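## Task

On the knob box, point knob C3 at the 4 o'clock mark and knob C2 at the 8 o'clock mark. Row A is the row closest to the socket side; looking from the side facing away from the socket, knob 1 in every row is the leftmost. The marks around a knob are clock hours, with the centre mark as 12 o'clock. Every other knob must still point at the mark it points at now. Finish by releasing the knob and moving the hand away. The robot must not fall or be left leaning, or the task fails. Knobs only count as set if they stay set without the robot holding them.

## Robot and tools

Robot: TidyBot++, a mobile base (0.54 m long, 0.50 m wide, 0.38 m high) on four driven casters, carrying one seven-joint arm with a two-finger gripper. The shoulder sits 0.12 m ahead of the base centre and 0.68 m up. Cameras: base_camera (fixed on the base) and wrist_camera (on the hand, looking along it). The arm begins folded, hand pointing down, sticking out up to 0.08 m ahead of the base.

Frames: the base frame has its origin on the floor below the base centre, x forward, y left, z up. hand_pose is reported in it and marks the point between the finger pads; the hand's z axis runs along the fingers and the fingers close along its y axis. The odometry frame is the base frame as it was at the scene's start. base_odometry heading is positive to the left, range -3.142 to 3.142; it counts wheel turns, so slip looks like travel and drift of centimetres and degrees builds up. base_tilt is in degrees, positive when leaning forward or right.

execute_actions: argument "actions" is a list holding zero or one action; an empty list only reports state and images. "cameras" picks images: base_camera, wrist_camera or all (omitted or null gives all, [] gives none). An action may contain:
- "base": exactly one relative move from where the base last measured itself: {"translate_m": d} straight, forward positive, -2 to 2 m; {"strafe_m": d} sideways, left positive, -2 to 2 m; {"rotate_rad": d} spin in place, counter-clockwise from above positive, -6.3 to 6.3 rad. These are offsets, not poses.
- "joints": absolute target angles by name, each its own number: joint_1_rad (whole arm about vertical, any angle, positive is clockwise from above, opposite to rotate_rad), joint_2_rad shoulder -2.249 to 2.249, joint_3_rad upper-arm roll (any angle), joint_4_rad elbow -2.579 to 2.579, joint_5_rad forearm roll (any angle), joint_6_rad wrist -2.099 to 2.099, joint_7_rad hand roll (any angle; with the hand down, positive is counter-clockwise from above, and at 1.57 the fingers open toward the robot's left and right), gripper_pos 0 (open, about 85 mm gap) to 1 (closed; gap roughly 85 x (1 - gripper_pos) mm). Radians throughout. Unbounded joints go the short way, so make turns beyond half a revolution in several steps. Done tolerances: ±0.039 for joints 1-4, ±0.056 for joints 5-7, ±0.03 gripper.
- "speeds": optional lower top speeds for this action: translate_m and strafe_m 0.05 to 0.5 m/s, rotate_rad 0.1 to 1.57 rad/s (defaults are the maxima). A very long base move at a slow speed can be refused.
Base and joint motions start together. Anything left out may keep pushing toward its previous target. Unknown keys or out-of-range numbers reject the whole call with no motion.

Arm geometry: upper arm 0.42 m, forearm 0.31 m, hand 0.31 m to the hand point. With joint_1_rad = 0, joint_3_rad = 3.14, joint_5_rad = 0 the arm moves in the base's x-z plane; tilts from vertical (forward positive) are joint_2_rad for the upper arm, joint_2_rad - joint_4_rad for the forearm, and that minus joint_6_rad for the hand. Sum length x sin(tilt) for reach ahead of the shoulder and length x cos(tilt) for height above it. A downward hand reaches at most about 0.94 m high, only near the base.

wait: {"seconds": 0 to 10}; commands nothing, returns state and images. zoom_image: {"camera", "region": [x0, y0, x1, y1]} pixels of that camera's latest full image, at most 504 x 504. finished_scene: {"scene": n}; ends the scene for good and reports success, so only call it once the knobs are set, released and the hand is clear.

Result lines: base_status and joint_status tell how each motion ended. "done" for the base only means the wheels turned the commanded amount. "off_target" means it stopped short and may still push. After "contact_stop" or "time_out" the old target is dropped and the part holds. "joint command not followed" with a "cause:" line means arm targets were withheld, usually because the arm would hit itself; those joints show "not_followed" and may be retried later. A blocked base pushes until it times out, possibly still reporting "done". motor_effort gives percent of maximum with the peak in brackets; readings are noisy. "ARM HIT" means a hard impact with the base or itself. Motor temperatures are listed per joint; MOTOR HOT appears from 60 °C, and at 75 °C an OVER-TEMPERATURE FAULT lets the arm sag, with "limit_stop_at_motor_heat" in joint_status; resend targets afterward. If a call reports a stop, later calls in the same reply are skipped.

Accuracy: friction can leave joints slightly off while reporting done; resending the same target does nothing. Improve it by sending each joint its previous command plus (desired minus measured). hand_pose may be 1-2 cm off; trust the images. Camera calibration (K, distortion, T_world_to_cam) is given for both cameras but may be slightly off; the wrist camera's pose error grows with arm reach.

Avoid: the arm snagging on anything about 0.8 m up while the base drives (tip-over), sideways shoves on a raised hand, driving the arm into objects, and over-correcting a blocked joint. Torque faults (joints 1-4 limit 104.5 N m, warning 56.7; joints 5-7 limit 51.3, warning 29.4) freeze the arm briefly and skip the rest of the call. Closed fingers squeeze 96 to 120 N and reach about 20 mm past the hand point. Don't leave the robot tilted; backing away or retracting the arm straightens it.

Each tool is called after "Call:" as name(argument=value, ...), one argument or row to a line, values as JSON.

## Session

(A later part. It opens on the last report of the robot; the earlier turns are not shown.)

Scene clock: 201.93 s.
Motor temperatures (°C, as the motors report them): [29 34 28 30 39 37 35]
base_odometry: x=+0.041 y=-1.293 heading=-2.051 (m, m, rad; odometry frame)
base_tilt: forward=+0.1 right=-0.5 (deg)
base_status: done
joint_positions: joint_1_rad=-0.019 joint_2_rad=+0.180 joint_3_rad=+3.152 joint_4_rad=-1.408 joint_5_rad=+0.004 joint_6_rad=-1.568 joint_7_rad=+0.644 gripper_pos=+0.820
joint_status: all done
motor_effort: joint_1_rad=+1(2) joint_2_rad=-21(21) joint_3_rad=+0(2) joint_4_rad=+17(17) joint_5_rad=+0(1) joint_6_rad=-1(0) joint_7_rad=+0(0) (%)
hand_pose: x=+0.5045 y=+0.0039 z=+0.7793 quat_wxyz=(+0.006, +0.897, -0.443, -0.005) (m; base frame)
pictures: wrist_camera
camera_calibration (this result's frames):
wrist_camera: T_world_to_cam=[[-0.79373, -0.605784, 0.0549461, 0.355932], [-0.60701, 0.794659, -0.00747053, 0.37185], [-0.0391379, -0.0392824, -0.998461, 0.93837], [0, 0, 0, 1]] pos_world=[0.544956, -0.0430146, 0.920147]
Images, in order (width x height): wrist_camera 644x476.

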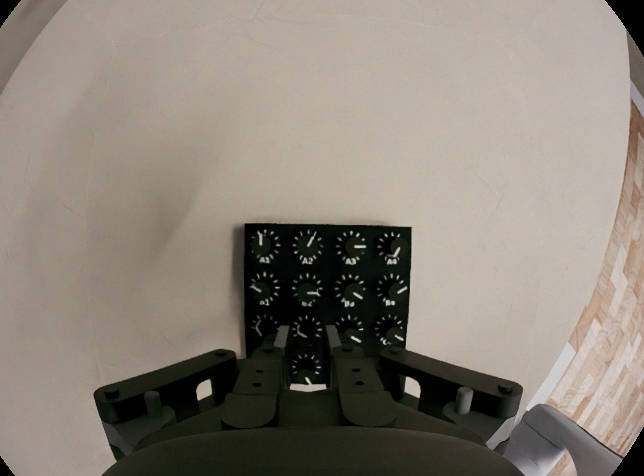

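Call:
execute_actions(
  actions=[
    {"joints": {"joint_4_rad": -1.464, "joint_6_rad": -1.491}},
  ],
  cameras=["wrist_camera"],
)

Call:
zoom_image(
  camera="wrist_camera",
  region=[230, 245, 390, 395],
)

Scene clock: 209.97 s.
Motor temperatures (°C, as the motors report them): [29 34 28 30 39 37 35]
base_odometry: x=+0.041 y=-1.293 heading=-2.051 (m, m, rad; odometry frame)
base_tilt: forward=+0.1 right=-0.5 (deg)
base_status: not commanded
joint_positions: joint_1_rad=-0.019 joint_2_rad=+0.180 joint_3_rad=+3.152 joint_4_rad=-1.458 joint_5_rad=+0.004 joint_6_rad=-1.515 joint_7_rad=+0.644 gripper_pos=+0.820
joint_status: all done
motor_effort: joint_1_rad=+1(2) joint_2_rad=-20(21) joint_3_rad=+0(1) joint_4_rad=+17(18) joint_5_rad=+0(1) joint_6_rad=-1(2) joint_7_rad=+0(0) (%)
hand_pose: x=+0.5045 y=+0.0039 z=+0.7636 quat_wxyz=(+0.005, +0.897, -0.443, -0.004) (m; base frame)
pictures: wrist_camera
camera_calibration (this result's frames):
wrist_camera: T_world_to_cam=[[-0.793726, -0.605945, 0.0532022, 0.358129], [-0.607152, 0.794537, -0.00876902, 0.372832], [-0.0369576, -0.039262, -0.998545, 0.92163], [0, 0, 0, 1]] pos_world=[0.544683, -0.0430378, 0.904506]
Images, in order (width x height): wrist_camera 644x476.

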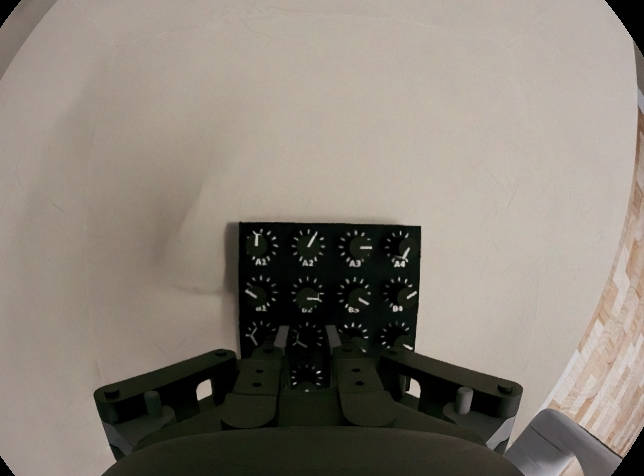

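Region (230, 245, 390, 395) of wrist_camera's 644x476 image, scaled by 3.150; it fills the top 472 rows of this view, and the rest is white.

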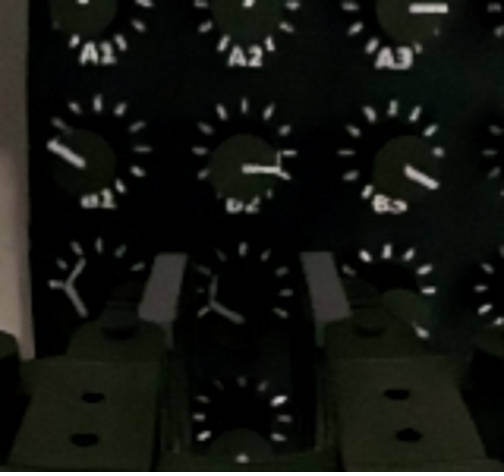

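Call:
execute_actions(
  actions=[
    {"joints": {"gripper_pos": 0.94}},
  ],
  cameras=[],
)

Call:
execute_actions(
  actions=[
    {"joints": {"joint_7_rad": 1.703}},
  ],
  cameras=[],
)

Call:
execute_actions(
  actions=[
    {"joints": {"gripper_pos": 0.845, "joint_4_rad": -1.453, "joint_6_rad": -1.538}},
  ],
  cameras=["wrist_camera"],
)

Call:
zoom_image(
  camera="wrist_camera",
  region=[200, 190, 420, 395],
)

Scene clock: 213.83 s.
Motor temperatures (°C, as the motors report them): [29 34 28 30 39 37 35]
base_odometry: x=+0.041 y=-1.293 heading=-2.050 (m, m, rad; odometry frame)
base_tilt: forward=+0.1 right=-0.5 (deg)
base_status: not commanded
joint_positions: joint_1_rad=-0.019 joint_2_rad=+0.179 joint_3_rad=+3.152 joint_4_rad=-1.458 joint_5_rad=+0.004 joint_6_rad=-1.515 joint_7_rad=+0.644 gripper_pos=+0.924
joint_status: all done
motor_effort: joint_1_rad=+1(1) joint_2_rad=-19(20) joint_3_rad=+0(1) joint_4_rad=+16(17) joint_5_rad=+0(1) joint_6_rad=-1(1) joint_7_rad=-1(0) (%)
hand_pose: x=+0.5046 y=+0.0039 z=+0.7638 quat_wxyz=(+0.005, +0.897, -0.443, -0.003) (m; base frame)
pictures: none
No camera images: the call's "cameras" was empty. Leave "cameras" out to get every camera's image.

Scene clock: 215.20 s.
Motor temperatures (°C, as the motors report them): [29 34 28 30 39 37 35]
base_odometry: x=+0.041 y=-1.293 heading=-2.050 (m, m, rad; odometry frame)
base_tilt: forward=+0.1 right=-0.5 (deg)
base_status: not commanded
joint_positions: joint_1_rad=-0.019 joint_2_rad=+0.179 joint_3_rad=+3.152 joint_4_rad=-1.458 joint_5_rad=+0.004 joint_6_rad=-1.515 joint_7_rad=+1.692 gripper_pos=+0.924
joint_status: all done
motor_effort: joint_1_rad=+1(1) joint_2_rad=-19(19) joint_3_rad=+1(0) joint_4_rad=+16(16) joint_5_rad=+0(0) joint_6_rad=-1(1) joint_7_rad=+0(1) (%)
hand_pose: x=+0.5046 y=+0.0039 z=+0.7638 quat_wxyz=(+0.003, +0.998, +0.065, -0.005) (m; base frame)
pictures: none
No camera images: the call's "cameras" was empty. Leave "cameras" out to get every camera's image.

Scene clock: 215.73 s.
Motor temperatures (°C, as the motors report them): [29 34 28 30 39 37 35]
base_odometry: x=+0.041 y=-1.293 heading=-2.051 (m, m, rad; odometry frame)
base_tilt: forward=+0.1 right=-0.5 (deg)
base_status: not commanded
joint_positions: joint_1_rad=-0.019 joint_2_rad=+0.179 joint_3_rad=+3.152 joint_4_rad=-1.457 joint_5_rad=+0.004 joint_6_rad=-1.515 joint_7_rad=+1.692 gripper_pos=+0.845
joint_status: all done
motor_effort: joint_1_rad=+1(1) joint_2_rad=-20(22) joint_3_rad=+0(0) joint_4_rad=+17(17) joint_5_rad=+0(0) joint_6_rad=-1(0) joint_7_rad=+0(1) (%)
hand_pose: x=+0.5046 y=+0.0039 z=+0.7639 quat_wxyz=(+0.003, +0.998, +0.065, -0.005) (m; base frame)
pictures: wrist_camera
camera_calibration (this result's frames):
wrist_camera: T_world_to_cam=[[0.128758, -0.990641, 0.0453036, -0.0998081], [-0.991659, -0.128888, 0.0000386443, 0.563736], [0.00580083, -0.0449307, -0.998973, 0.900717], [0, 0, 0, 1]] pos_world=[0.56666, 0.014255, 0.904292]
Images, in order (width x height): wrist_camera 644x476.

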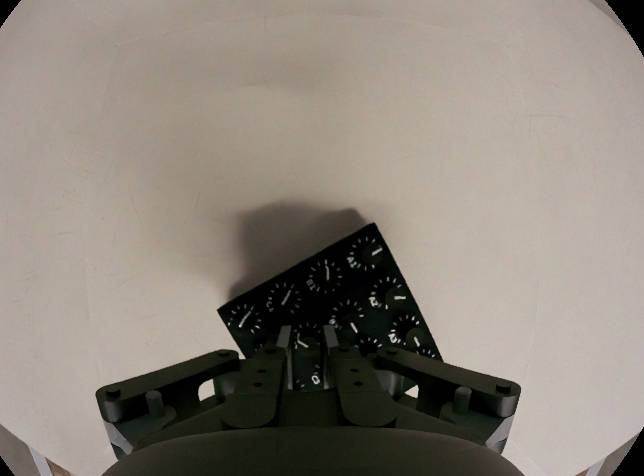

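Region (200, 190, 420, 395) of wrist_camera's 644x476 image, scaled by 2.291; it fills the top 470 rows of this view, and the rest is white.

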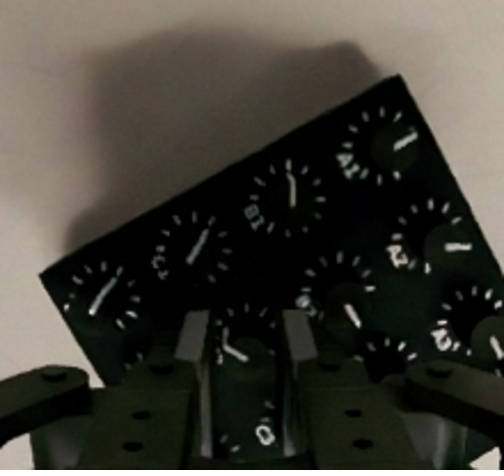

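Call:
execute_actions(
  actions=[
    {"joints": {"joint_4_rad": -1.36, "joint_6_rad": -1.633}},
  ],
  cameras=[],
)

Call:
execute_actions(
  actions=[
    {"base": {"translate_m": -0.1}},
  ],
  cameras=["wrist_camera"],
)

Call:
zoom_image(
  camera="wrist_camera",
  region=[210, 80, 460, 330],
)

Scene clock: 221.67 s.
Motor temperatures (°C, as the motors report them): [29 34 28 30 39 37 35]
base_odometry: x=+0.041 y=-1.293 heading=-2.051 (m, m, rad; odometry frame)
base_tilt: forward=+0.1 right=-0.5 (deg)
base_status: not commanded
joint_positions: joint_1_rad=-0.019 joint_2_rad=+0.179 joint_3_rad=+3.152 joint_4_rad=-1.365 joint_5_rad=+0.004 joint_6_rad=-1.607 joint_7_rad=+1.692 gripper_pos=+0.845
joint_status: all done
motor_effort: joint_1_rad=+1(1) joint_2_rad=-20(21) joint_3_rad=+0(0) joint_4_rad=+17(17) joint_5_rad=+0(0) joint_6_rad=-1(1) joint_7_rad=+0(0) (%)
hand_pose: x=+0.5054 y=+0.0039 z=+0.7927 quat_wxyz=(+0.003, +0.998, +0.065, -0.005) (m; base frame)
pictures: none
No camera images: the call's "cameras" was empty. Leave "cameras" out to get every camera's image.

Scene clock: 222.93 s.
Motor temperatures (°C, as the motors report them): [29 34 28 30 39 37 35]
base_odometry: x=+0.087 y=-1.204 heading=-2.050 (m, m, rad; odometry frame)
base_tilt: forward=+0.1 right=-0.5 (deg)
base_status: done
joint_positions: joint_1_rad=-0.019 joint_2_rad=+0.176 joint_3_rad=+3.152 joint_4_rad=-1.365 joint_5_rad=+0.004 joint_6_rad=-1.609 joint_7_rad=+1.692 gripper_pos=+0.845
joint_status: not commanded
motor_effort: joint_1_rad=+1(0) joint_2_rad=-20(23) joint_3_rad=+0(1) joint_4_rad=+17(18) joint_5_rad=+0(0) joint_6_rad=+0(0) joint_7_rad=+0(1) (%)
hand_pose: x=+0.5044 y=+0.0039 z=+0.7939 quat_wxyz=(+0.003, +0.998, +0.065, -0.005) (m; base frame)
pictures: wrist_camera
camera_calibration (this result's frames):
wrist_camera: T_world_to_cam=[[0.128335, -0.990682, 0.0455889, -0.101151], [-0.991704, -0.128533, -0.00143416, 0.564766], [0.00728049, -0.0450267, -0.998959, 0.929901], [0, 0, 0, 1]] pos_world=[0.566292, 0.0142535, 0.934354]
Images, in order (width x height): wrist_camera 644x476.

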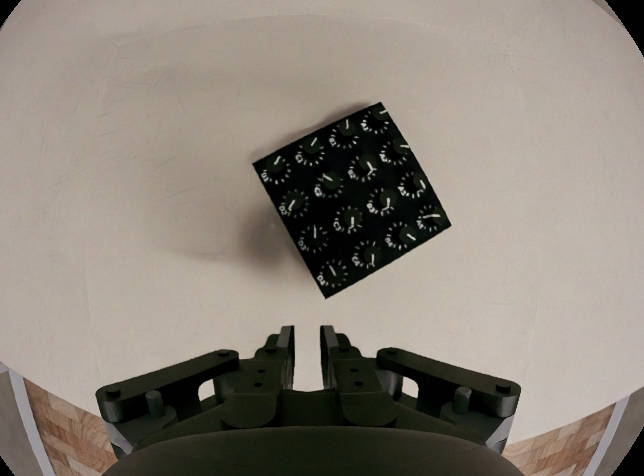

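Region (210, 80, 460, 330) of wrist_camera's 644x476 image, scaled by 2.016.

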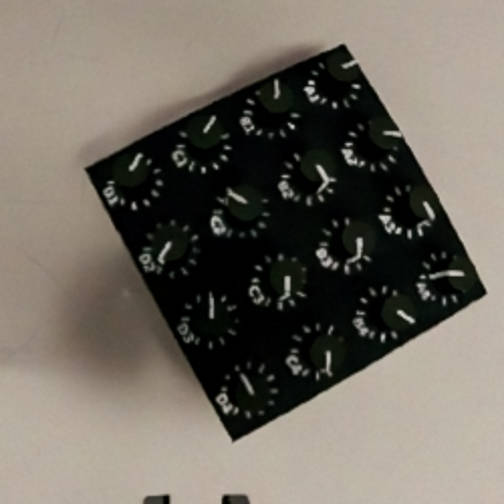

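Call:
zoom_image(
  camera="wrist_camera",
  region=[290, 150, 390, 250],
)

Region (290, 150, 390, 250) of wrist_camera's 644x476 image, scaled by 5.040.

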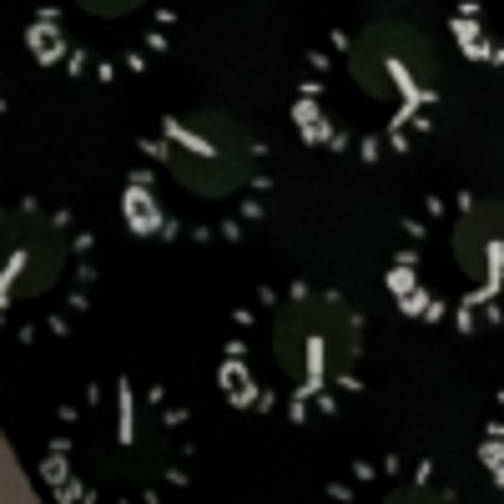

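Call:
execute_actions(
  actions=[
    {"base": {"translate_m": -0.25}, "joints": {"gripper_pos": 0.3, "joint_4_rad": -1.3, "joint_6_rad": -1.69}},
  ],
  cameras=["wrist_camera"],
)

Call:
finished_scene(
  scene=1,
)

Scene clock: 229.97 s.
Motor temperatures (°C, as the motors report them): [29 34 28 30 39 37 35]
base_odometry: x=+0.202 y=-0.982 heading=-2.050 (m, m, rad; odometry frame)
base_tilt: forward=+0.1 right=-0.5 (deg)
base_status: done
joint_positions: joint_1_rad=-0.019 joint_2_rad=+0.176 joint_3_rad=+3.152 joint_4_rad=-1.304 joint_5_rad=+0.004 joint_6_rad=-1.666 joint_7_rad=+1.692 gripper_pos=+0.300
joint_status: all done
motor_effort: joint_1_rad=+1(0) joint_2_rad=-20(23) joint_3_rad=+0(0) joint_4_rad=+17(18) joint_5_rad=+0(1) joint_6_rad=-1(0) joint_7_rad=-1(0) (%)
hand_pose: x=+0.5043 y=+0.0039 z=+0.8133 quat_wxyz=(+0.003, +0.998, +0.065, -0.002) (m; base frame)
pictures: wrist_camera
camera_calibration (this result's frames):
wrist_camera: T_world_to_cam=[[0.127915, -0.990713, 0.046101, -0.102186], [-0.991715, -0.128319, -0.00589611, 0.568299], [0.011757, -0.0449649, -0.998919, 0.947009], [0, 0, 0, 1]] pos_world=[0.565528, 0.0142684, 0.954047]
Images, in order (width x height): wrist_camera 644x476.

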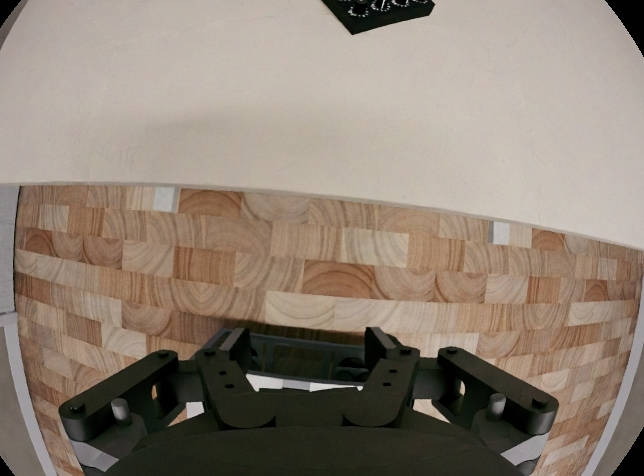

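The scene is finished: the task was done.


## Next scene

On the knob box, point knob A3 at the 10 o'clock mark and knob C4 at the 4 o'clock mark. Row A is the row closest to the socket side; looking from the side facing away from the socket, knob 1 in every row is the leftmost. The marks around a knob are clock hours, with the centre mark as 12 o'clock. Every other knob must still point at the mark it points at now. Finish by releasing the knob and moving the hand away. The robot must not fall or be left leaning, or the task fails. Knobs only count as set if they stay set without the robot holding them.

Call:
execute_actions(
  actions=[],
)

Scene clock: 0.00 s.
Motor temperatures (°C, as the motors report them): [29 34 28 30 39 37 35]
base_odometry: x=+0.000 y=+0.000 heading=+0.000 (m, m, rad; odometry frame)
base_tilt: forward=+0.1 right=-0.6 (deg)
base_status: not commanded
joint_positions: joint_1_rad=+0.034 joint_2_rad=-0.326 joint_3_rad=+3.159 joint_4_rad=-2.541 joint_5_rad=+0.022 joint_6_rad=-0.835 joint_7_rad=+1.598 gripper_pos=+0.000
joint_status: not commanded
motor_effort: joint_1_rad=+0 joint_2_rad=-1 joint_3_rad=+1 joint_4_rad=+14 joint_5_rad=+0 joint_6_rad=+0 joint_7_rad=-1 (%)
hand_pose: x=+0.2638 y=-0.0104 z=+0.5815 quat_wxyz=(+0.007, +0.999, -0.005, +0.045) (m; base frame)
pictures: base_camera, wrist_camera
camera_calibration (this result's frames):
wrist_camera: T_world_to_cam=[[-0.0161383, -0.998372, 0.0547002, -0.0419931], [-0.994802, 0.0105317, -0.101278, 0.384276], [0.100537, -0.0560504, -0.993353, 0.690919], [0, 0, 0, 1]] pos_world=[0.312138, -0.00724549, 0.727542]
Images, in order (width x height): base_camera 644x364, wrist_camera 644x476.

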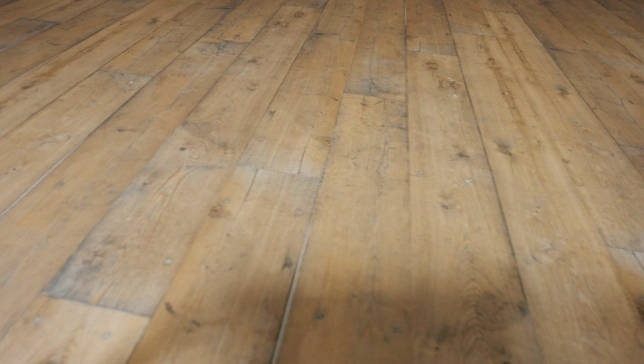

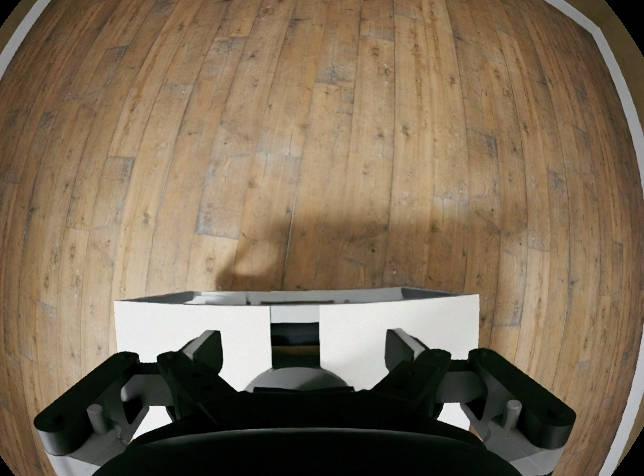

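Call:
execute_actions(
  actions=[
    {"base": {"rotate_rad": 2.95}, "joints": {"joint_6_rad": 0.3}},
  ],
)

Scene clock: 7.43 s.
Motor temperatures (°C, as the motors report them): [29 34 28 30 39 37 35]
base_odometry: x=+0.000 y=+0.000 heading=+2.950 (m, m, rad; odometry frame)
base_tilt: forward=+0.1 right=-0.5 (deg)
base_status: done
joint_positions: joint_1_rad=+0.034 joint_2_rad=-0.326 joint_3_rad=+3.159 joint_4_rad=-2.537 joint_5_rad=+0.022 joint_6_rad=+0.297 joint_7_rad=+1.598 gripper_pos=+0.000
joint_status: all done
motor_effort: joint_1_rad=+1(0) joint_2_rad=-5(6) joint_3_rad=+1(2) joint_4_rad=+19(19) joint_5_rad=+0(1) joint_6_rad=+7(7) joint_7_rad=+0(0) (%)
hand_pose: x=+0.5294 y=-0.0180 z=+0.7878 quat_wxyz=(+0.023, +0.818, -0.001, +0.575) (m; base frame)
pictures: base_camera, wrist_camera
camera_calibration (this result's frames):
wrist_camera: T_world_to_cam=[[-0.0675418, -0.996509, 0.0490758, -0.0249022], [-0.327558, -0.024314, -0.944518, 0.979959], [0.942414, -0.0798696, -0.324772, -0.10412], [0, 0, 0, 1]] pos_world=[0.417435, -0.00930451, 0.892996]
Images, in order (width x height): base_camera 644x364, wrist_camera 644x476.

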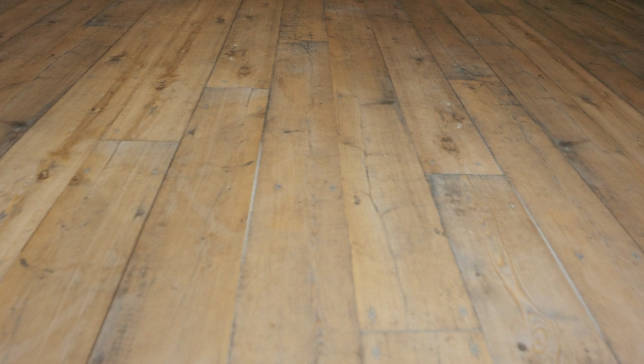

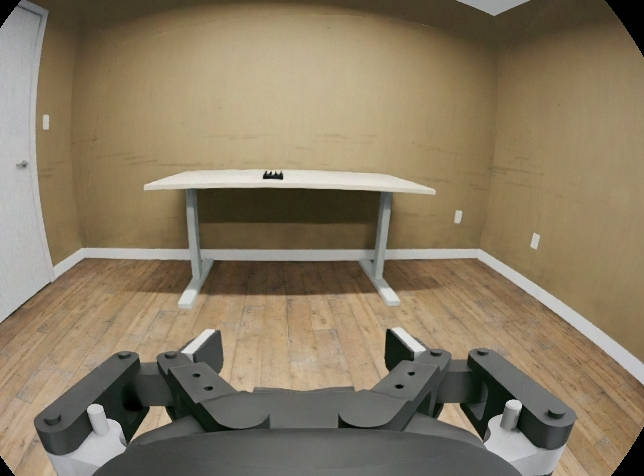

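Call:
zoom_image(
  camera="wrist_camera",
  region=[220, 150, 330, 210],
)

Region (220, 150, 330, 210) of wrist_camera's 644x476 image, scaled by 4.582; it fills the top 275 rows of this view, and the rest is white.

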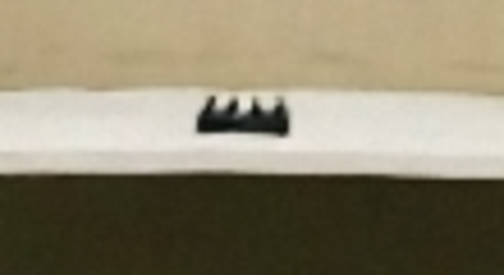

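Call:
execute_actions(
  actions=[
    {"base": {"translate_m": 1.48}, "joints": {"joint_1_rad": -0.26, "joint_2_rad": 0.18, "joint_3_rad": 3.14, "joint_4_rad": -1.28, "joint_5_rad": -0.01, "joint_6_rad": -1.71, "joint_7_rad": 1.37, "gripper_pos": 0.82}},
  ],
)

Scene clock: 32.50 s.
Motor temperatures (°C, as the motors report them): [29 34 28 30 39 37 35]
base_odometry: x=-1.453 y=+0.281 heading=+2.950 (m, m, rad; odometry frame)
base_tilt: forward=+0.1 right=-0.5 (deg)
base_status: done
joint_positions: joint_1_rad=-0.242 joint_2_rad=+0.169 joint_3_rad=+3.159 joint_4_rad=-1.290 joint_5_rad=+0.016 joint_6_rad=-1.686 joint_7_rad=+1.402 gripper_pos=+0.820
joint_status: all done
motor_effort: joint_1_rad=+0(0) joint_2_rad=-20(22) joint_3_rad=+0(0) joint_4_rad=+17(21) joint_5_rad=+0(0) joint_6_rad=+0(7) joint_7_rad=+0(1) (%)
hand_pose: x=+0.4924 y=+0.0819 z=+0.8204 quat_wxyz=(+0.010, +1.000, +0.027, +0.000) (m; base frame)
pictures: base_camera, wrist_camera
camera_calibration (this result's frames):
wrist_camera: T_world_to_cam=[[0.0521596, -0.996818, 0.0602809, 0.00242425], [-0.998546, -0.0528833, -0.0104713, 0.567494], [0.0136258, -0.059647, -0.998127, 0.957374], [0, 0, 0, 1]] pos_world=[0.553497, 0.089532, 0.961377]
Images, in order (width x height): base_camera 644x364, wrist_camera 644x476.

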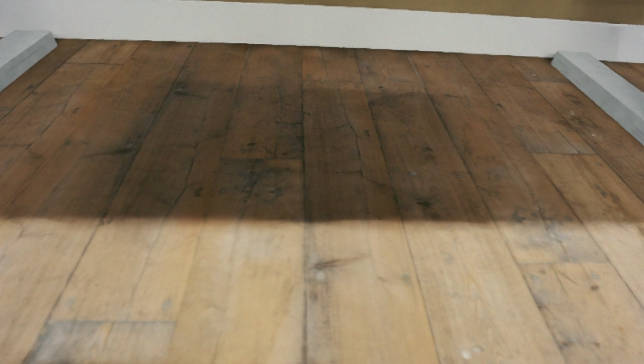

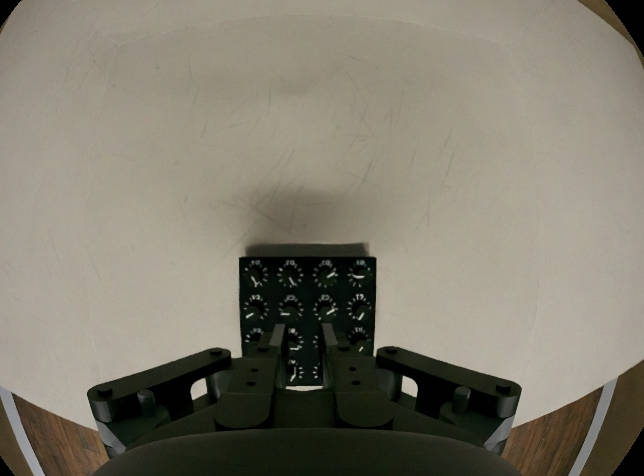

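Call:
zoom_image(
  camera="wrist_camera",
  region=[230, 245, 390, 395],
)

Region (230, 245, 390, 395) of wrist_camera's 644x476 image, scaled by 3.150; it fills the top 472 rows of this view, and the rest is white.

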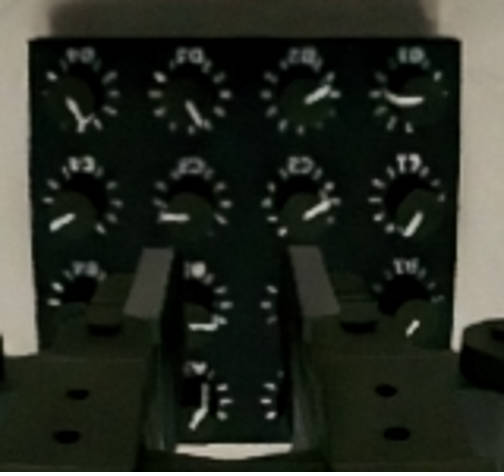

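Call:
execute_actions(
  actions=[
    {"base": {"translate_m": -0.050}, "joints": {"joint_4_rad": -1.411, "joint_5_rad": -0.029, "joint_6_rad": -1.545}},
  ],
  cameras=["wrist_camera"],
)

Call:
zoom_image(
  camera="wrist_camera",
  region=[230, 245, 390, 395],
)

Scene clock: 58.47 s.
Motor temperatures (°C, as the motors report them): [29 34 28 30 39 37 35]
base_odometry: x=-1.404 y=+0.272 heading=+2.950 (m, m, rad; odometry frame)
base_tilt: forward=+0.1 right=-0.5 (deg)
base_status: done
joint_positions: joint_1_rad=-0.243 joint_2_rad=+0.172 joint_3_rad=+3.159 joint_4_rad=-1.405 joint_5_rad=-0.004 joint_6_rad=-1.569 joint_7_rad=+1.402 gripper_pos=+0.820
joint_status: all done
motor_effort: joint_1_rad=+1(0) joint_2_rad=-20(23) joint_3_rad=+0(1) joint_4_rad=+17(18) joint_5_rad=-1(0) joint_6_rad=+0(1) joint_7_rad=+0(0) (%)
hand_pose: x=+0.4936 y=+0.0889 z=+0.7831 quat_wxyz=(+0.000, +1.000, +0.029, -0.002) (m; base frame)
pictures: wrist_camera
camera_calibration (this result's frames):
wrist_camera: T_world_to_cam=[[0.0557151, -0.997599, 0.041129, 0.024951], [-0.998412, -0.0560112, -0.00608262, 0.565466], [0.0083717, -0.0407248, -0.999135, 0.922292], [0, 0, 0, 1]] pos_world=[0.555457, 0.0941237, 0.923908]
Images, in order (width x height): wrist_camera 644x476.

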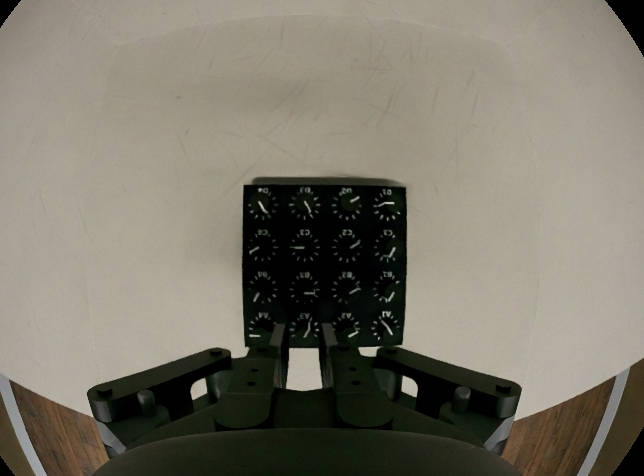

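Region (230, 245, 390, 395) of wrist_camera's 644x476 image, scaled by 3.150; it fills the top 472 rows of this view, and the rest is white.

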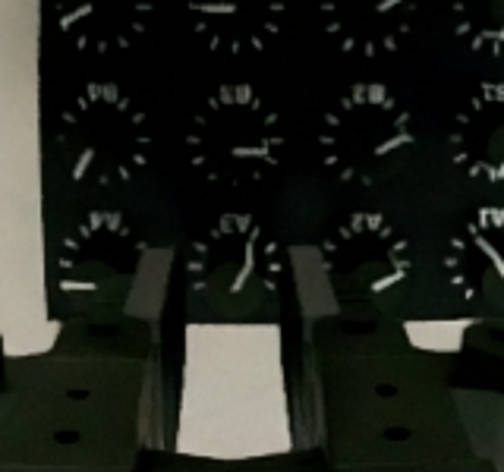

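Call:
execute_actions(
  actions=[
    {"joints": {"joint_4_rad": -1.476, "joint_6_rad": -1.485}},
  ],
  cameras=["wrist_camera"],
)

Call:
zoom_image(
  camera="wrist_camera",
  region=[230, 245, 390, 395],
)

Scene clock: 63.93 s.
Motor temperatures (°C, as the motors report them): [29 34 28 30 39 37 35]
base_odometry: x=-1.404 y=+0.272 heading=+2.950 (m, m, rad; odometry frame)
base_tilt: forward=+0.1 right=-0.6 (deg)
base_status: not commanded
joint_positions: joint_1_rad=-0.243 joint_2_rad=+0.172 joint_3_rad=+3.159 joint_4_rad=-1.469 joint_5_rad=-0.004 joint_6_rad=-1.510 joint_7_rad=+1.402 gripper_pos=+0.820
joint_status: all done
motor_effort: joint_1_rad=+0(1) joint_2_rad=-20(21) joint_3_rad=+0(0) joint_4_rad=+17(18) joint_5_rad=+0(0) joint_6_rad=+0(1) joint_7_rad=-1(0) (%)
hand_pose: x=+0.4913 y=+0.0883 z=+0.7630 quat_wxyz=(+0.001, +1.000, +0.029, -0.005) (m; base frame)
pictures: wrist_camera
camera_calibration (this result's frames):
wrist_camera: T_world_to_cam=[[0.0556919, -0.997564, 0.0420139, 0.024647], [-0.998443, -0.0557819, -0.000972824, 0.5591], [0.00331407, -0.0418942, -0.999117, 0.904736], [0, 0, 0, 1]] pos_world=[0.553859, 0.0936779, 0.903445]
Images, in order (width x height): wrist_camera 644x476.

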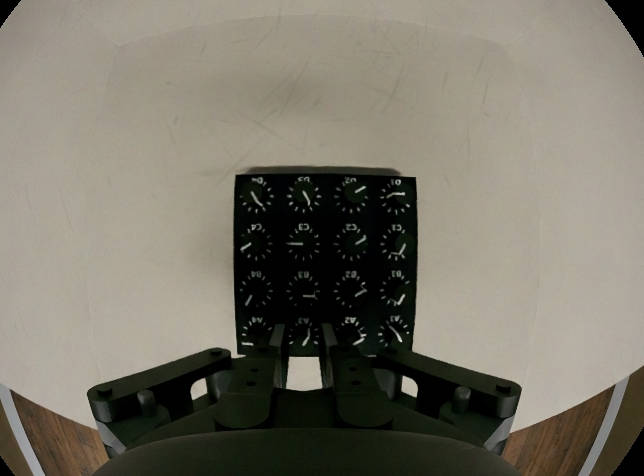

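Region (230, 245, 390, 395) of wrist_camera's 644x476 image, scaled by 3.150; it fills the top 472 rows of this view, and the rest is white.

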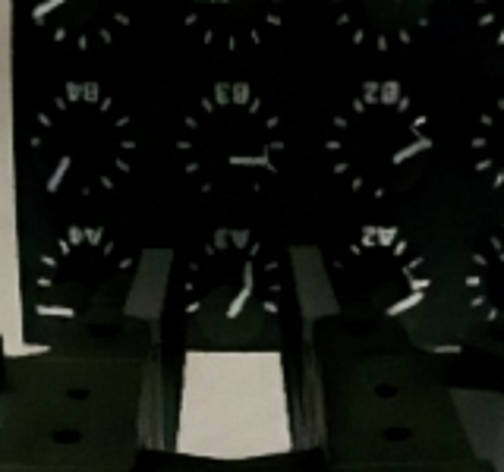

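Call:
execute_actions(
  actions=[
    {"joints": {"gripper_pos": 0.94}},
  ],
  cameras=[],
)

Call:
execute_actions(
  actions=[
    {"joints": {"joint_7_rad": -0.181}},
  ],
  cameras=[],
)

Call:
execute_actions(
  actions=[
    {"joints": {"gripper_pos": 0.82, "joint_4_rad": -1.464, "joint_6_rad": -1.533}},
  ],
  cameras=["wrist_camera"],
)

Call:
zoom_image(
  camera="wrist_camera",
  region=[230, 245, 390, 395],
)

Scene clock: 68.47 s.
Motor temperatures (°C, as the motors report them): [29 34 28 30 39 37 35]
base_odometry: x=-1.404 y=+0.272 heading=+2.950 (m, m, rad; odometry frame)
base_tilt: forward=+0.1 right=-0.5 (deg)
base_status: not commanded
joint_positions: joint_1_rad=-0.243 joint_2_rad=+0.172 joint_3_rad=+3.159 joint_4_rad=-1.469 joint_5_rad=-0.004 joint_6_rad=-1.510 joint_7_rad=+1.402 gripper_pos=+0.924
joint_status: all done
motor_effort: joint_1_rad=+0(1) joint_2_rad=-18(20) joint_3_rad=+0(0) joint_4_rad=+16(17) joint_5_rad=-1(0) joint_6_rad=+1(1) joint_7_rad=+0(0) (%)
hand_pose: x=+0.4914 y=+0.0884 z=+0.7630 quat_wxyz=(+0.001, +1.000, +0.029, -0.005) (m; base frame)
pictures: none
No camera images: the call's "cameras" was empty. Leave "cameras" out to get every camera's image.

Scene clock: 70.23 s.
Motor temperatures (°C, as the motors report them): [29 34 28 30 39 37 35]
base_odometry: x=-1.404 y=+0.272 heading=+2.950 (m, m, rad; odometry frame)
base_tilt: forward=+0.1 right=-0.5 (deg)
base_status: not commanded
joint_positions: joint_1_rad=-0.243 joint_2_rad=+0.172 joint_3_rad=+3.159 joint_4_rad=-1.469 joint_5_rad=-0.004 joint_6_rad=-1.510 joint_7_rad=-0.169 gripper_pos=+0.924
joint_status: all done
motor_effort: joint_1_rad=+1(1) joint_2_rad=-18(18) joint_3_rad=+0(0) joint_4_rad=+15(16) joint_5_rad=+0(0) joint_6_rad=-1(1) joint_7_rad=+0(1) (%)
hand_pose: x=+0.4916 y=+0.0886 z=+0.7630 quat_wxyz=(+0.003, +0.727, -0.687, -0.003) (m; base frame)
pictures: none
No camera images: the call's "cameras" was empty. Leave "cameras" out to get every camera's image.

Scene clock: 70.77 s.
Motor temperatures (°C, as the motors report them): [29 34 28 30 39 37 35]
base_odometry: x=-1.404 y=+0.272 heading=+2.950 (m, m, rad; odometry frame)
base_tilt: forward=+0.1 right=-0.5 (deg)
base_status: not commanded
joint_positions: joint_1_rad=-0.243 joint_2_rad=+0.172 joint_3_rad=+3.159 joint_4_rad=-1.468 joint_5_rad=-0.004 joint_6_rad=-1.511 joint_7_rad=-0.169 gripper_pos=+0.820
joint_status: all done
motor_effort: joint_1_rad=+1(1) joint_2_rad=-20(21) joint_3_rad=+0(0) joint_4_rad=+17(17) joint_5_rad=+0(0) joint_6_rad=-1(1) joint_7_rad=+0(0) (%)
hand_pose: x=+0.4915 y=+0.0886 z=+0.7632 quat_wxyz=(+0.004, +0.727, -0.687, -0.003) (m; base frame)
pictures: wrist_camera
camera_calibration (this result's frames):
wrist_camera: T_world_to_cam=[[-0.997212, -0.0550173, 0.0504205, 0.452441], [-0.0556439, 0.998389, -0.0111083, 0.0102192], [-0.0497281, -0.0138829, -0.998666, 0.928209], [0, 0, 0, 1]] pos_world=[0.497906, 0.0275756, 0.904272]
Images, in order (width x height): wrist_camera 644x476.

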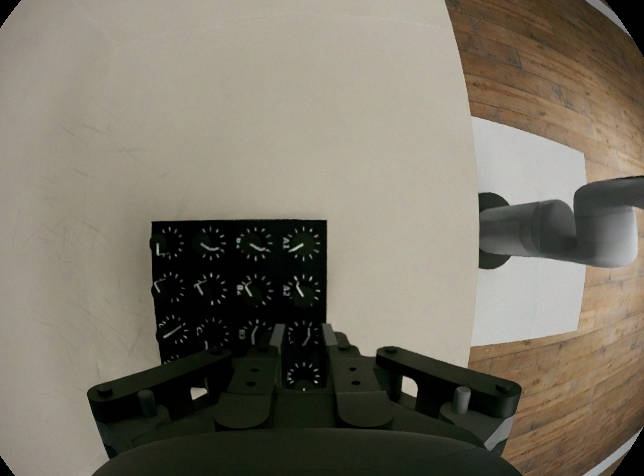

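Region (230, 245, 390, 395) of wrist_camera's 644x476 image, scaled by 3.150; it fills the top 472 rows of this view, and the rest is white.

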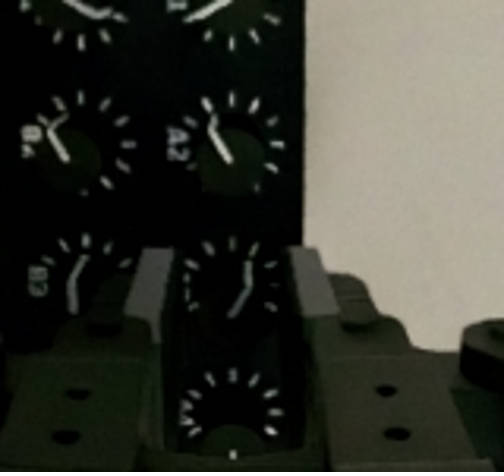

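Call:
execute_actions(
  actions=[
    {"joints": {"joint_4_rad": -1.405, "joint_6_rad": -1.594}},
  ],
  cameras=[],
)

Call:
execute_actions(
  actions=[
    {"base": {"translate_m": 0.0515}},
  ],
  cameras=[],
)

Call:
execute_actions(
  actions=[
    {"base": {"strafe_m": 0.028}, "joints": {"joint_4_rad": -1.414, "joint_6_rad": -1.546}},
  ],
  cameras=["wrist_camera"],
)

Call:
zoom_image(
  camera="wrist_camera",
  region=[230, 245, 390, 395],
)

Scene clock: 78.37 s.
Motor temperatures (°C, as the motors report them): [29 34 28 30 39 37 35]
base_odometry: x=-1.404 y=+0.272 heading=+2.950 (m, m, rad; odometry frame)
base_tilt: forward=+0.1 right=-0.5 (deg)
base_status: not commanded
joint_positions: joint_1_rad=-0.243 joint_2_rad=+0.172 joint_3_rad=+3.159 joint_4_rad=-1.412 joint_5_rad=-0.004 joint_6_rad=-1.569 joint_7_rad=-0.169 gripper_pos=+0.820
joint_status: all done
motor_effort: joint_1_rad=+1(0) joint_2_rad=-20(21) joint_3_rad=+0(0) joint_4_rad=+17(17) joint_5_rad=+0(0) joint_6_rad=+0(1) joint_7_rad=-1(0) (%)
hand_pose: x=+0.4916 y=+0.0887 z=+0.7810 quat_wxyz=(+0.004, +0.727, -0.687, -0.004) (m; base frame)
pictures: none
No camera images: the call's "cameras" was empty. Leave "cameras" out to get every camera's image.

Scene clock: 79.37 s.
Motor temperatures (°C, as the motors report them): [29 34 28 30 39 37 35]
base_odometry: x=-1.455 y=+0.281 heading=+2.950 (m, m, rad; odometry frame)
base_tilt: forward=+0.1 right=-0.5 (deg)
base_status: done
joint_positions: joint_1_rad=-0.244 joint_2_rad=+0.177 joint_3_rad=+3.159 joint_4_rad=-1.412 joint_5_rad=-0.005 joint_6_rad=-1.571 joint_7_rad=-0.169 gripper_pos=+0.820
joint_status: not commanded
motor_effort: joint_1_rad=+1(1) joint_2_rad=-20(23) joint_3_rad=+0(1) joint_4_rad=+17(18) joint_5_rad=+0(0) joint_6_rad=-1(1) joint_7_rad=+0(0) (%)
hand_pose: x=+0.4916 y=+0.0889 z=+0.7790 quat_wxyz=(+0.007, +0.727, -0.686, -0.006) (m; base frame)
pictures: none
No camera images: the call's "cameras" was empty. Leave "cameras" out to get every camera's image.

Scene clock: 80.20 s.
Motor temperatures (°C, as the motors report them): [29 34 28 30 39 37 35]
base_odometry: x=-1.460 y=+0.254 heading=+2.950 (m, m, rad; odometry frame)
base_tilt: forward=+0.1 right=-0.6 (deg)
base_status: done
joint_positions: joint_1_rad=-0.252 joint_2_rad=+0.177 joint_3_rad=+3.155 joint_4_rad=-1.413 joint_5_rad=-0.006 joint_6_rad=-1.568 joint_7_rad=-0.169 gripper_pos=+0.820
joint_status: all done
motor_effort: joint_1_rad=+0(2) joint_2_rad=-21(22) joint_3_rad=+0(2) joint_4_rad=+17(17) joint_5_rad=+0(1) joint_6_rad=-1(1) joint_7_rad=-1(0) (%)
hand_pose: x=+0.4909 y=+0.0938 z=+0.7787 quat_wxyz=(+0.006, +0.731, -0.682, -0.006) (m; base frame)
pictures: wrist_camera
camera_calibration (this result's frames):
wrist_camera: T_world_to_cam=[[-0.996031, -0.0676077, 0.0578925, 0.446129], [-0.0683228, 0.997608, -0.0104608, 0.0110265], [-0.0570469, -0.0143747, -0.998268, 0.947039], [0, 0, 0, 1]] pos_world=[0.499137, 0.0327751, 0.919687]
Images, in order (width x height): wrist_camera 644x476.

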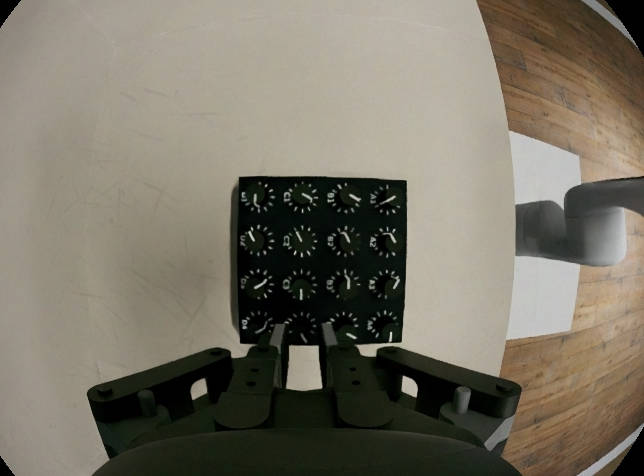

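Region (230, 245, 390, 395) of wrist_camera's 644x476 image, scaled by 3.150; it fills the top 472 rows of this view, and the rest is white.

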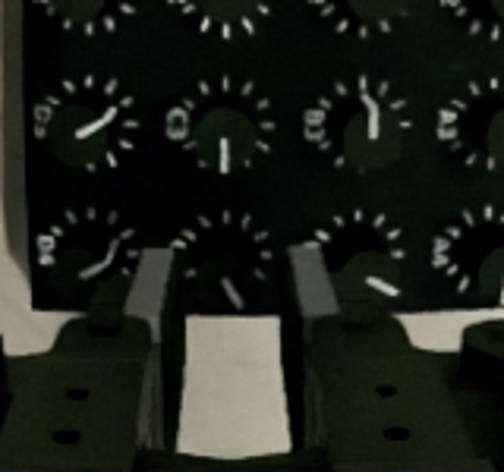

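Call:
execute_actions(
  actions=[
    {"base": {"strafe_m": -0.0024}, "joints": {"joint_1_rad": -0.252, "joint_3_rad": 3.155, "joint_4_rad": -1.469, "joint_6_rad": -1.486}},
  ],
  cameras=["wrist_camera"],
)

Call:
zoom_image(
  camera="wrist_camera",
  region=[230, 245, 390, 395],
)

Scene clock: 86.53 s.
Motor temperatures (°C, as the motors report them): [29 34 28 30 39 37 35]
base_odometry: x=-1.460 y=+0.256 heading=+2.950 (m, m, rad; odometry frame)
base_tilt: forward=+0.1 right=-0.5 (deg)
base_status: done
joint_positions: joint_1_rad=-0.252 joint_2_rad=+0.177 joint_3_rad=+3.155 joint_4_rad=-1.462 joint_5_rad=-0.006 joint_6_rad=-1.511 joint_7_rad=-0.169 gripper_pos=+0.820
joint_status: all done
motor_effort: joint_1_rad=+0(2) joint_2_rad=-20(23) joint_3_rad=+0(2) joint_4_rad=+17(18) joint_5_rad=+0(1) joint_6_rad=-1(0) joint_7_rad=+0(1) (%)
hand_pose: x=+0.4926 y=+0.0943 z=+0.7630 quat_wxyz=(+0.003, +0.731, -0.682, -0.004) (m; base frame)
pictures: wrist_camera
camera_calibration (this result's frames):
wrist_camera: T_world_to_cam=[[-0.996454, -0.0675229, 0.0502101, 0.454811], [-0.0680392, 0.997645, -0.00864432, 0.00886979], [-0.0495082, -0.0120299, -0.998701, 0.9279], [0, 0, 0, 1]] pos_world=[0.49974, 0.0330238, 0.903935]
Images, in order (width x height): wrist_camera 644x476.

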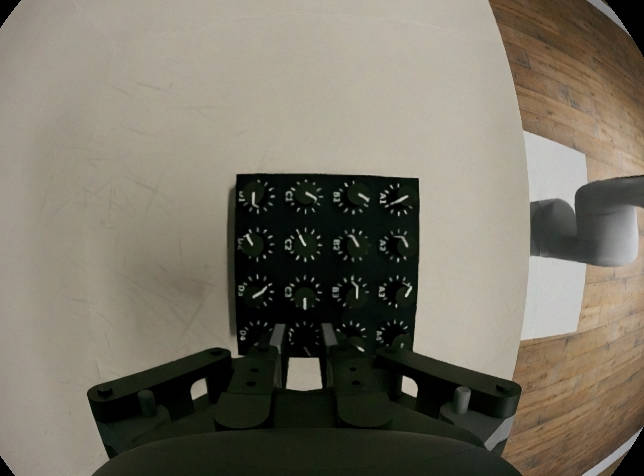

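Region (230, 245, 390, 395) of wrist_camera's 644x476 image, scaled by 3.150; it fills the top 472 rows of this view, and the rest is white.

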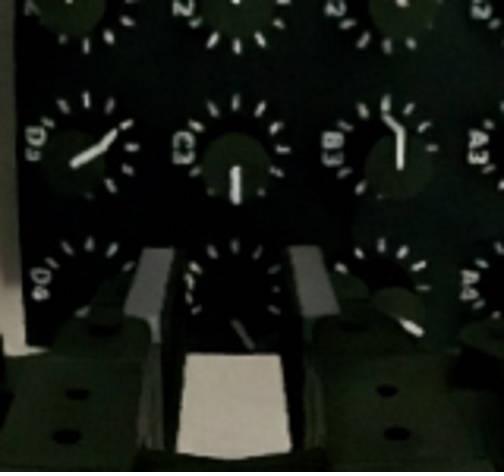

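Call:
execute_actions(
  actions=[
    {"joints": {"gripper_pos": 0.94}},
  ],
  cameras=[],
)

Call:
execute_actions(
  actions=[
    {"joints": {"joint_7_rad": -1.228}},
  ],
  cameras=[],
)

Call:
execute_actions(
  actions=[
    {"joints": {"gripper_pos": 0.845, "joint_4_rad": -1.457, "joint_6_rad": -1.534}},
  ],
  cameras=["wrist_camera"],
)

Call:
zoom_image(
  camera="wrist_camera",
  region=[180, 190, 400, 395],
)

Scene clock: 90.67 s.
Motor temperatures (°C, as the motors report them): [29 34 28 30 39 37 35]
base_odometry: x=-1.460 y=+0.256 heading=+2.950 (m, m, rad; odometry frame)
base_tilt: forward=+0.1 right=-0.5 (deg)
base_status: not commanded
joint_positions: joint_1_rad=-0.252 joint_2_rad=+0.177 joint_3_rad=+3.155 joint_4_rad=-1.462 joint_5_rad=-0.006 joint_6_rad=-1.511 joint_7_rad=-0.169 gripper_pos=+0.924
joint_status: all done
motor_effort: joint_1_rad=+0(1) joint_2_rad=-19(21) joint_3_rad=+0(0) joint_4_rad=+17(17) joint_5_rad=+0(1) joint_6_rad=-1(1) joint_7_rad=+0(0) (%)
hand_pose: x=+0.4926 y=+0.0944 z=+0.7631 quat_wxyz=(+0.002, +0.731, -0.682, -0.004) (m; base frame)
pictures: none
No camera images: the call's "cameras" was empty. Leave "cameras" out to get every camera's image.

Scene clock: 92.00 s.
Motor temperatures (°C, as the motors report them): [29 34 28 30 39 37 35]
base_odometry: x=-1.460 y=+0.256 heading=+2.950 (m, m, rad; odometry frame)
base_tilt: forward=+0.1 right=-0.5 (deg)
base_status: not commanded
joint_positions: joint_1_rad=-0.252 joint_2_rad=+0.177 joint_3_rad=+3.155 joint_4_rad=-1.462 joint_5_rad=-0.006 joint_6_rad=-1.511 joint_7_rad=-1.215 gripper_pos=+0.924
joint_status: all done
motor_effort: joint_1_rad=+1(1) joint_2_rad=-19(19) joint_3_rad=+1(1) joint_4_rad=+16(17) joint_5_rad=+0(0) joint_6_rad=+1(0) joint_7_rad=-1(0) (%)
hand_pose: x=+0.4926 y=+0.0944 z=+0.7631 quat_wxyz=(+0.004, +0.292, -0.956, -0.002) (m; base frame)
pictures: none
No camera images: the call's "cameras" was empty. Leave "cameras" out to get every camera's image.

Scene clock: 92.53 s.
Motor temperatures (°C, as the motors report them): [29 34 28 30 39 37 35]
base_odometry: x=-1.460 y=+0.256 heading=+2.950 (m, m, rad; odometry frame)
base_tilt: forward=+0.1 right=-0.6 (deg)
base_status: not commanded
joint_positions: joint_1_rad=-0.252 joint_2_rad=+0.177 joint_3_rad=+3.155 joint_4_rad=-1.461 joint_5_rad=-0.006 joint_6_rad=-1.512 joint_7_rad=-1.215 gripper_pos=+0.845
joint_status: all done
motor_effort: joint_1_rad=+0(1) joint_2_rad=-20(21) joint_3_rad=+0(1) joint_4_rad=+17(18) joint_5_rad=+0(0) joint_6_rad=-1(0) joint_7_rad=+0(0) (%)
hand_pose: x=+0.4927 y=+0.0944 z=+0.7635 quat_wxyz=(+0.004, +0.292, -0.956, -0.002) (m; base frame)
pictures: wrist_camera
camera_calibration (this result's frames):
wrist_camera: T_world_to_cam=[[-0.556717, 0.829341, 0.0475331, 0.155627], [0.829705, 0.55794, -0.0170879, -0.385592], [-0.0406924, 0.0299253, -0.998723, 0.920155], [0, 0, 0, 1]] pos_world=[0.444011, 0.058534, 0.904994]
Images, in order (width x height): wrist_camera 644x476.

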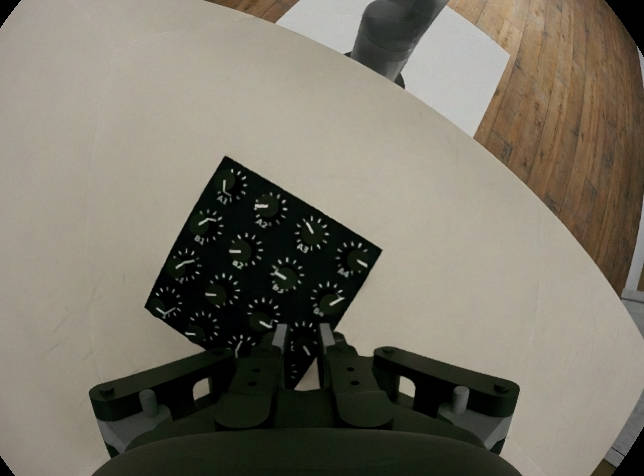

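Region (180, 190, 400, 395) of wrist_camera's 644x476 image, scaled by 2.291; it fills the top 470 rows of this view, and the rest is white.

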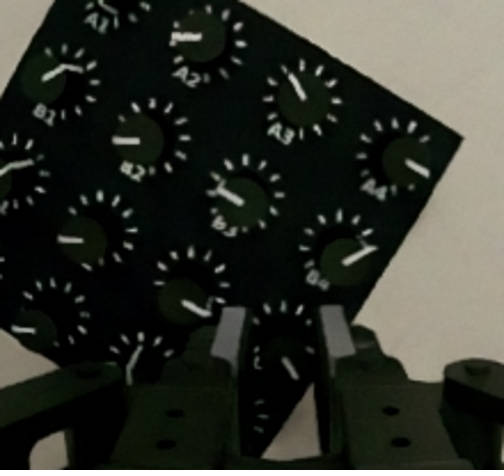

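Call:
execute_actions(
  actions=[
    {"joints": {"joint_4_rad": -1.365, "joint_6_rad": -1.629}},
  ],
  cameras=[],
)

Call:
execute_actions(
  actions=[
    {"base": {"translate_m": -0.25}, "joints": {"joint_4_rad": -1.25, "joint_6_rad": -1.70, "joint_7_rad": 0.5, "gripper_pos": 0.5}},
  ],
  cameras=["wrist_camera"],
)

Scene clock: 101.93 s.
Motor temperatures (°C, as the motors report them): [29 34 28 30 39 37 35]
base_odometry: x=-1.460 y=+0.256 heading=+2.950 (m, m, rad; odometry frame)
base_tilt: forward=+0.1 right=-0.5 (deg)
base_status: not commanded
joint_positions: joint_1_rad=-0.252 joint_2_rad=+0.177 joint_3_rad=+3.155 joint_4_rad=-1.372 joint_5_rad=-0.006 joint_6_rad=-1.604 joint_7_rad=-1.215 gripper_pos=+0.845
joint_status: all done
motor_effort: joint_1_rad=+0(0) joint_2_rad=-20(21) joint_3_rad=+0(0) joint_4_rad=+17(17) joint_5_rad=-1(0) joint_6_rad=-2(1) joint_7_rad=+0(0) (%)
hand_pose: x=+0.4923 y=+0.0944 z=+0.7915 quat_wxyz=(+0.006, +0.293, -0.956, -0.002) (m; base frame)
pictures: none
No camera images: the call's "cameras" was empty. Leave "cameras" out to get every camera's image.

Scene clock: 103.83 s.
Motor temperatures (°C, as the motors report them): [29 34 28 30 39 37 35]
base_odometry: x=-1.214 y=+0.208 heading=+2.950 (m, m, rad; odometry frame)
base_tilt: forward=+0.1 right=-0.5 (deg)
base_status: done
joint_positions: joint_1_rad=-0.252 joint_2_rad=+0.176 joint_3_rad=+3.155 joint_4_rad=-1.262 joint_5_rad=-0.007 joint_6_rad=-1.673 joint_7_rad=+0.488 gripper_pos=+0.500
joint_status: all done
motor_effort: joint_1_rad=+0(1) joint_2_rad=-21(25) joint_3_rad=+0(0) joint_4_rad=+17(17) joint_5_rad=+0(1) joint_6_rad=-1(1) joint_7_rad=+0(1) (%)
hand_pose: x=+0.5018 y=+0.0968 z=+0.8267 quat_wxyz=(-0.011, +0.912, -0.410, +0.011) (m; base frame)
pictures: wrist_camera
camera_calibration (this result's frames):
wrist_camera: T_world_to_cam=[[-0.748637, -0.662877, 0.0117355, 0.426065], [-0.662957, 0.748345, -0.0216337, 0.340931], [0.00555831, -0.0239759, -0.999697, 0.966363], [0, 0, 0, 1]] pos_world=[0.539619, 0.0504639, 0.968445]
Images, in order (width x height): wrist_camera 644x476.

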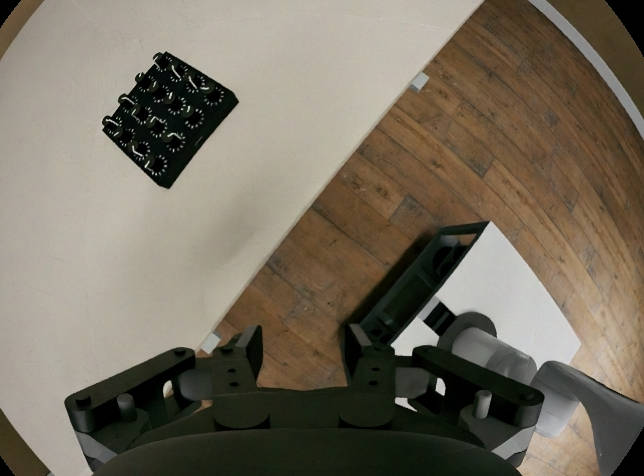

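Call:
zoom_image(
  camera="wrist_camera",
  region=[95, 45, 245, 195],
)

Region (95, 45, 245, 195) of wrist_camera's 644x476 image, scaled by 3.360.

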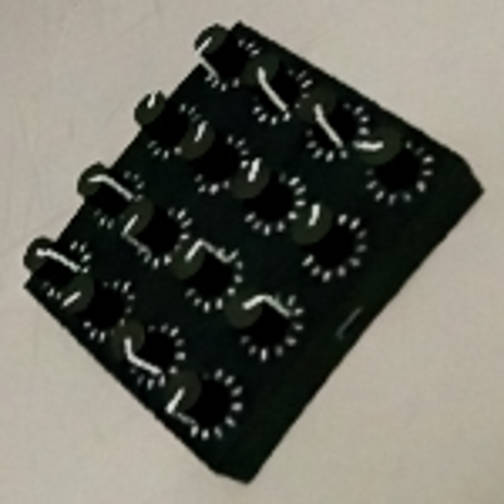

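Call:
finished_scene(
  scene=2,
)

The scene is finished: the task was done.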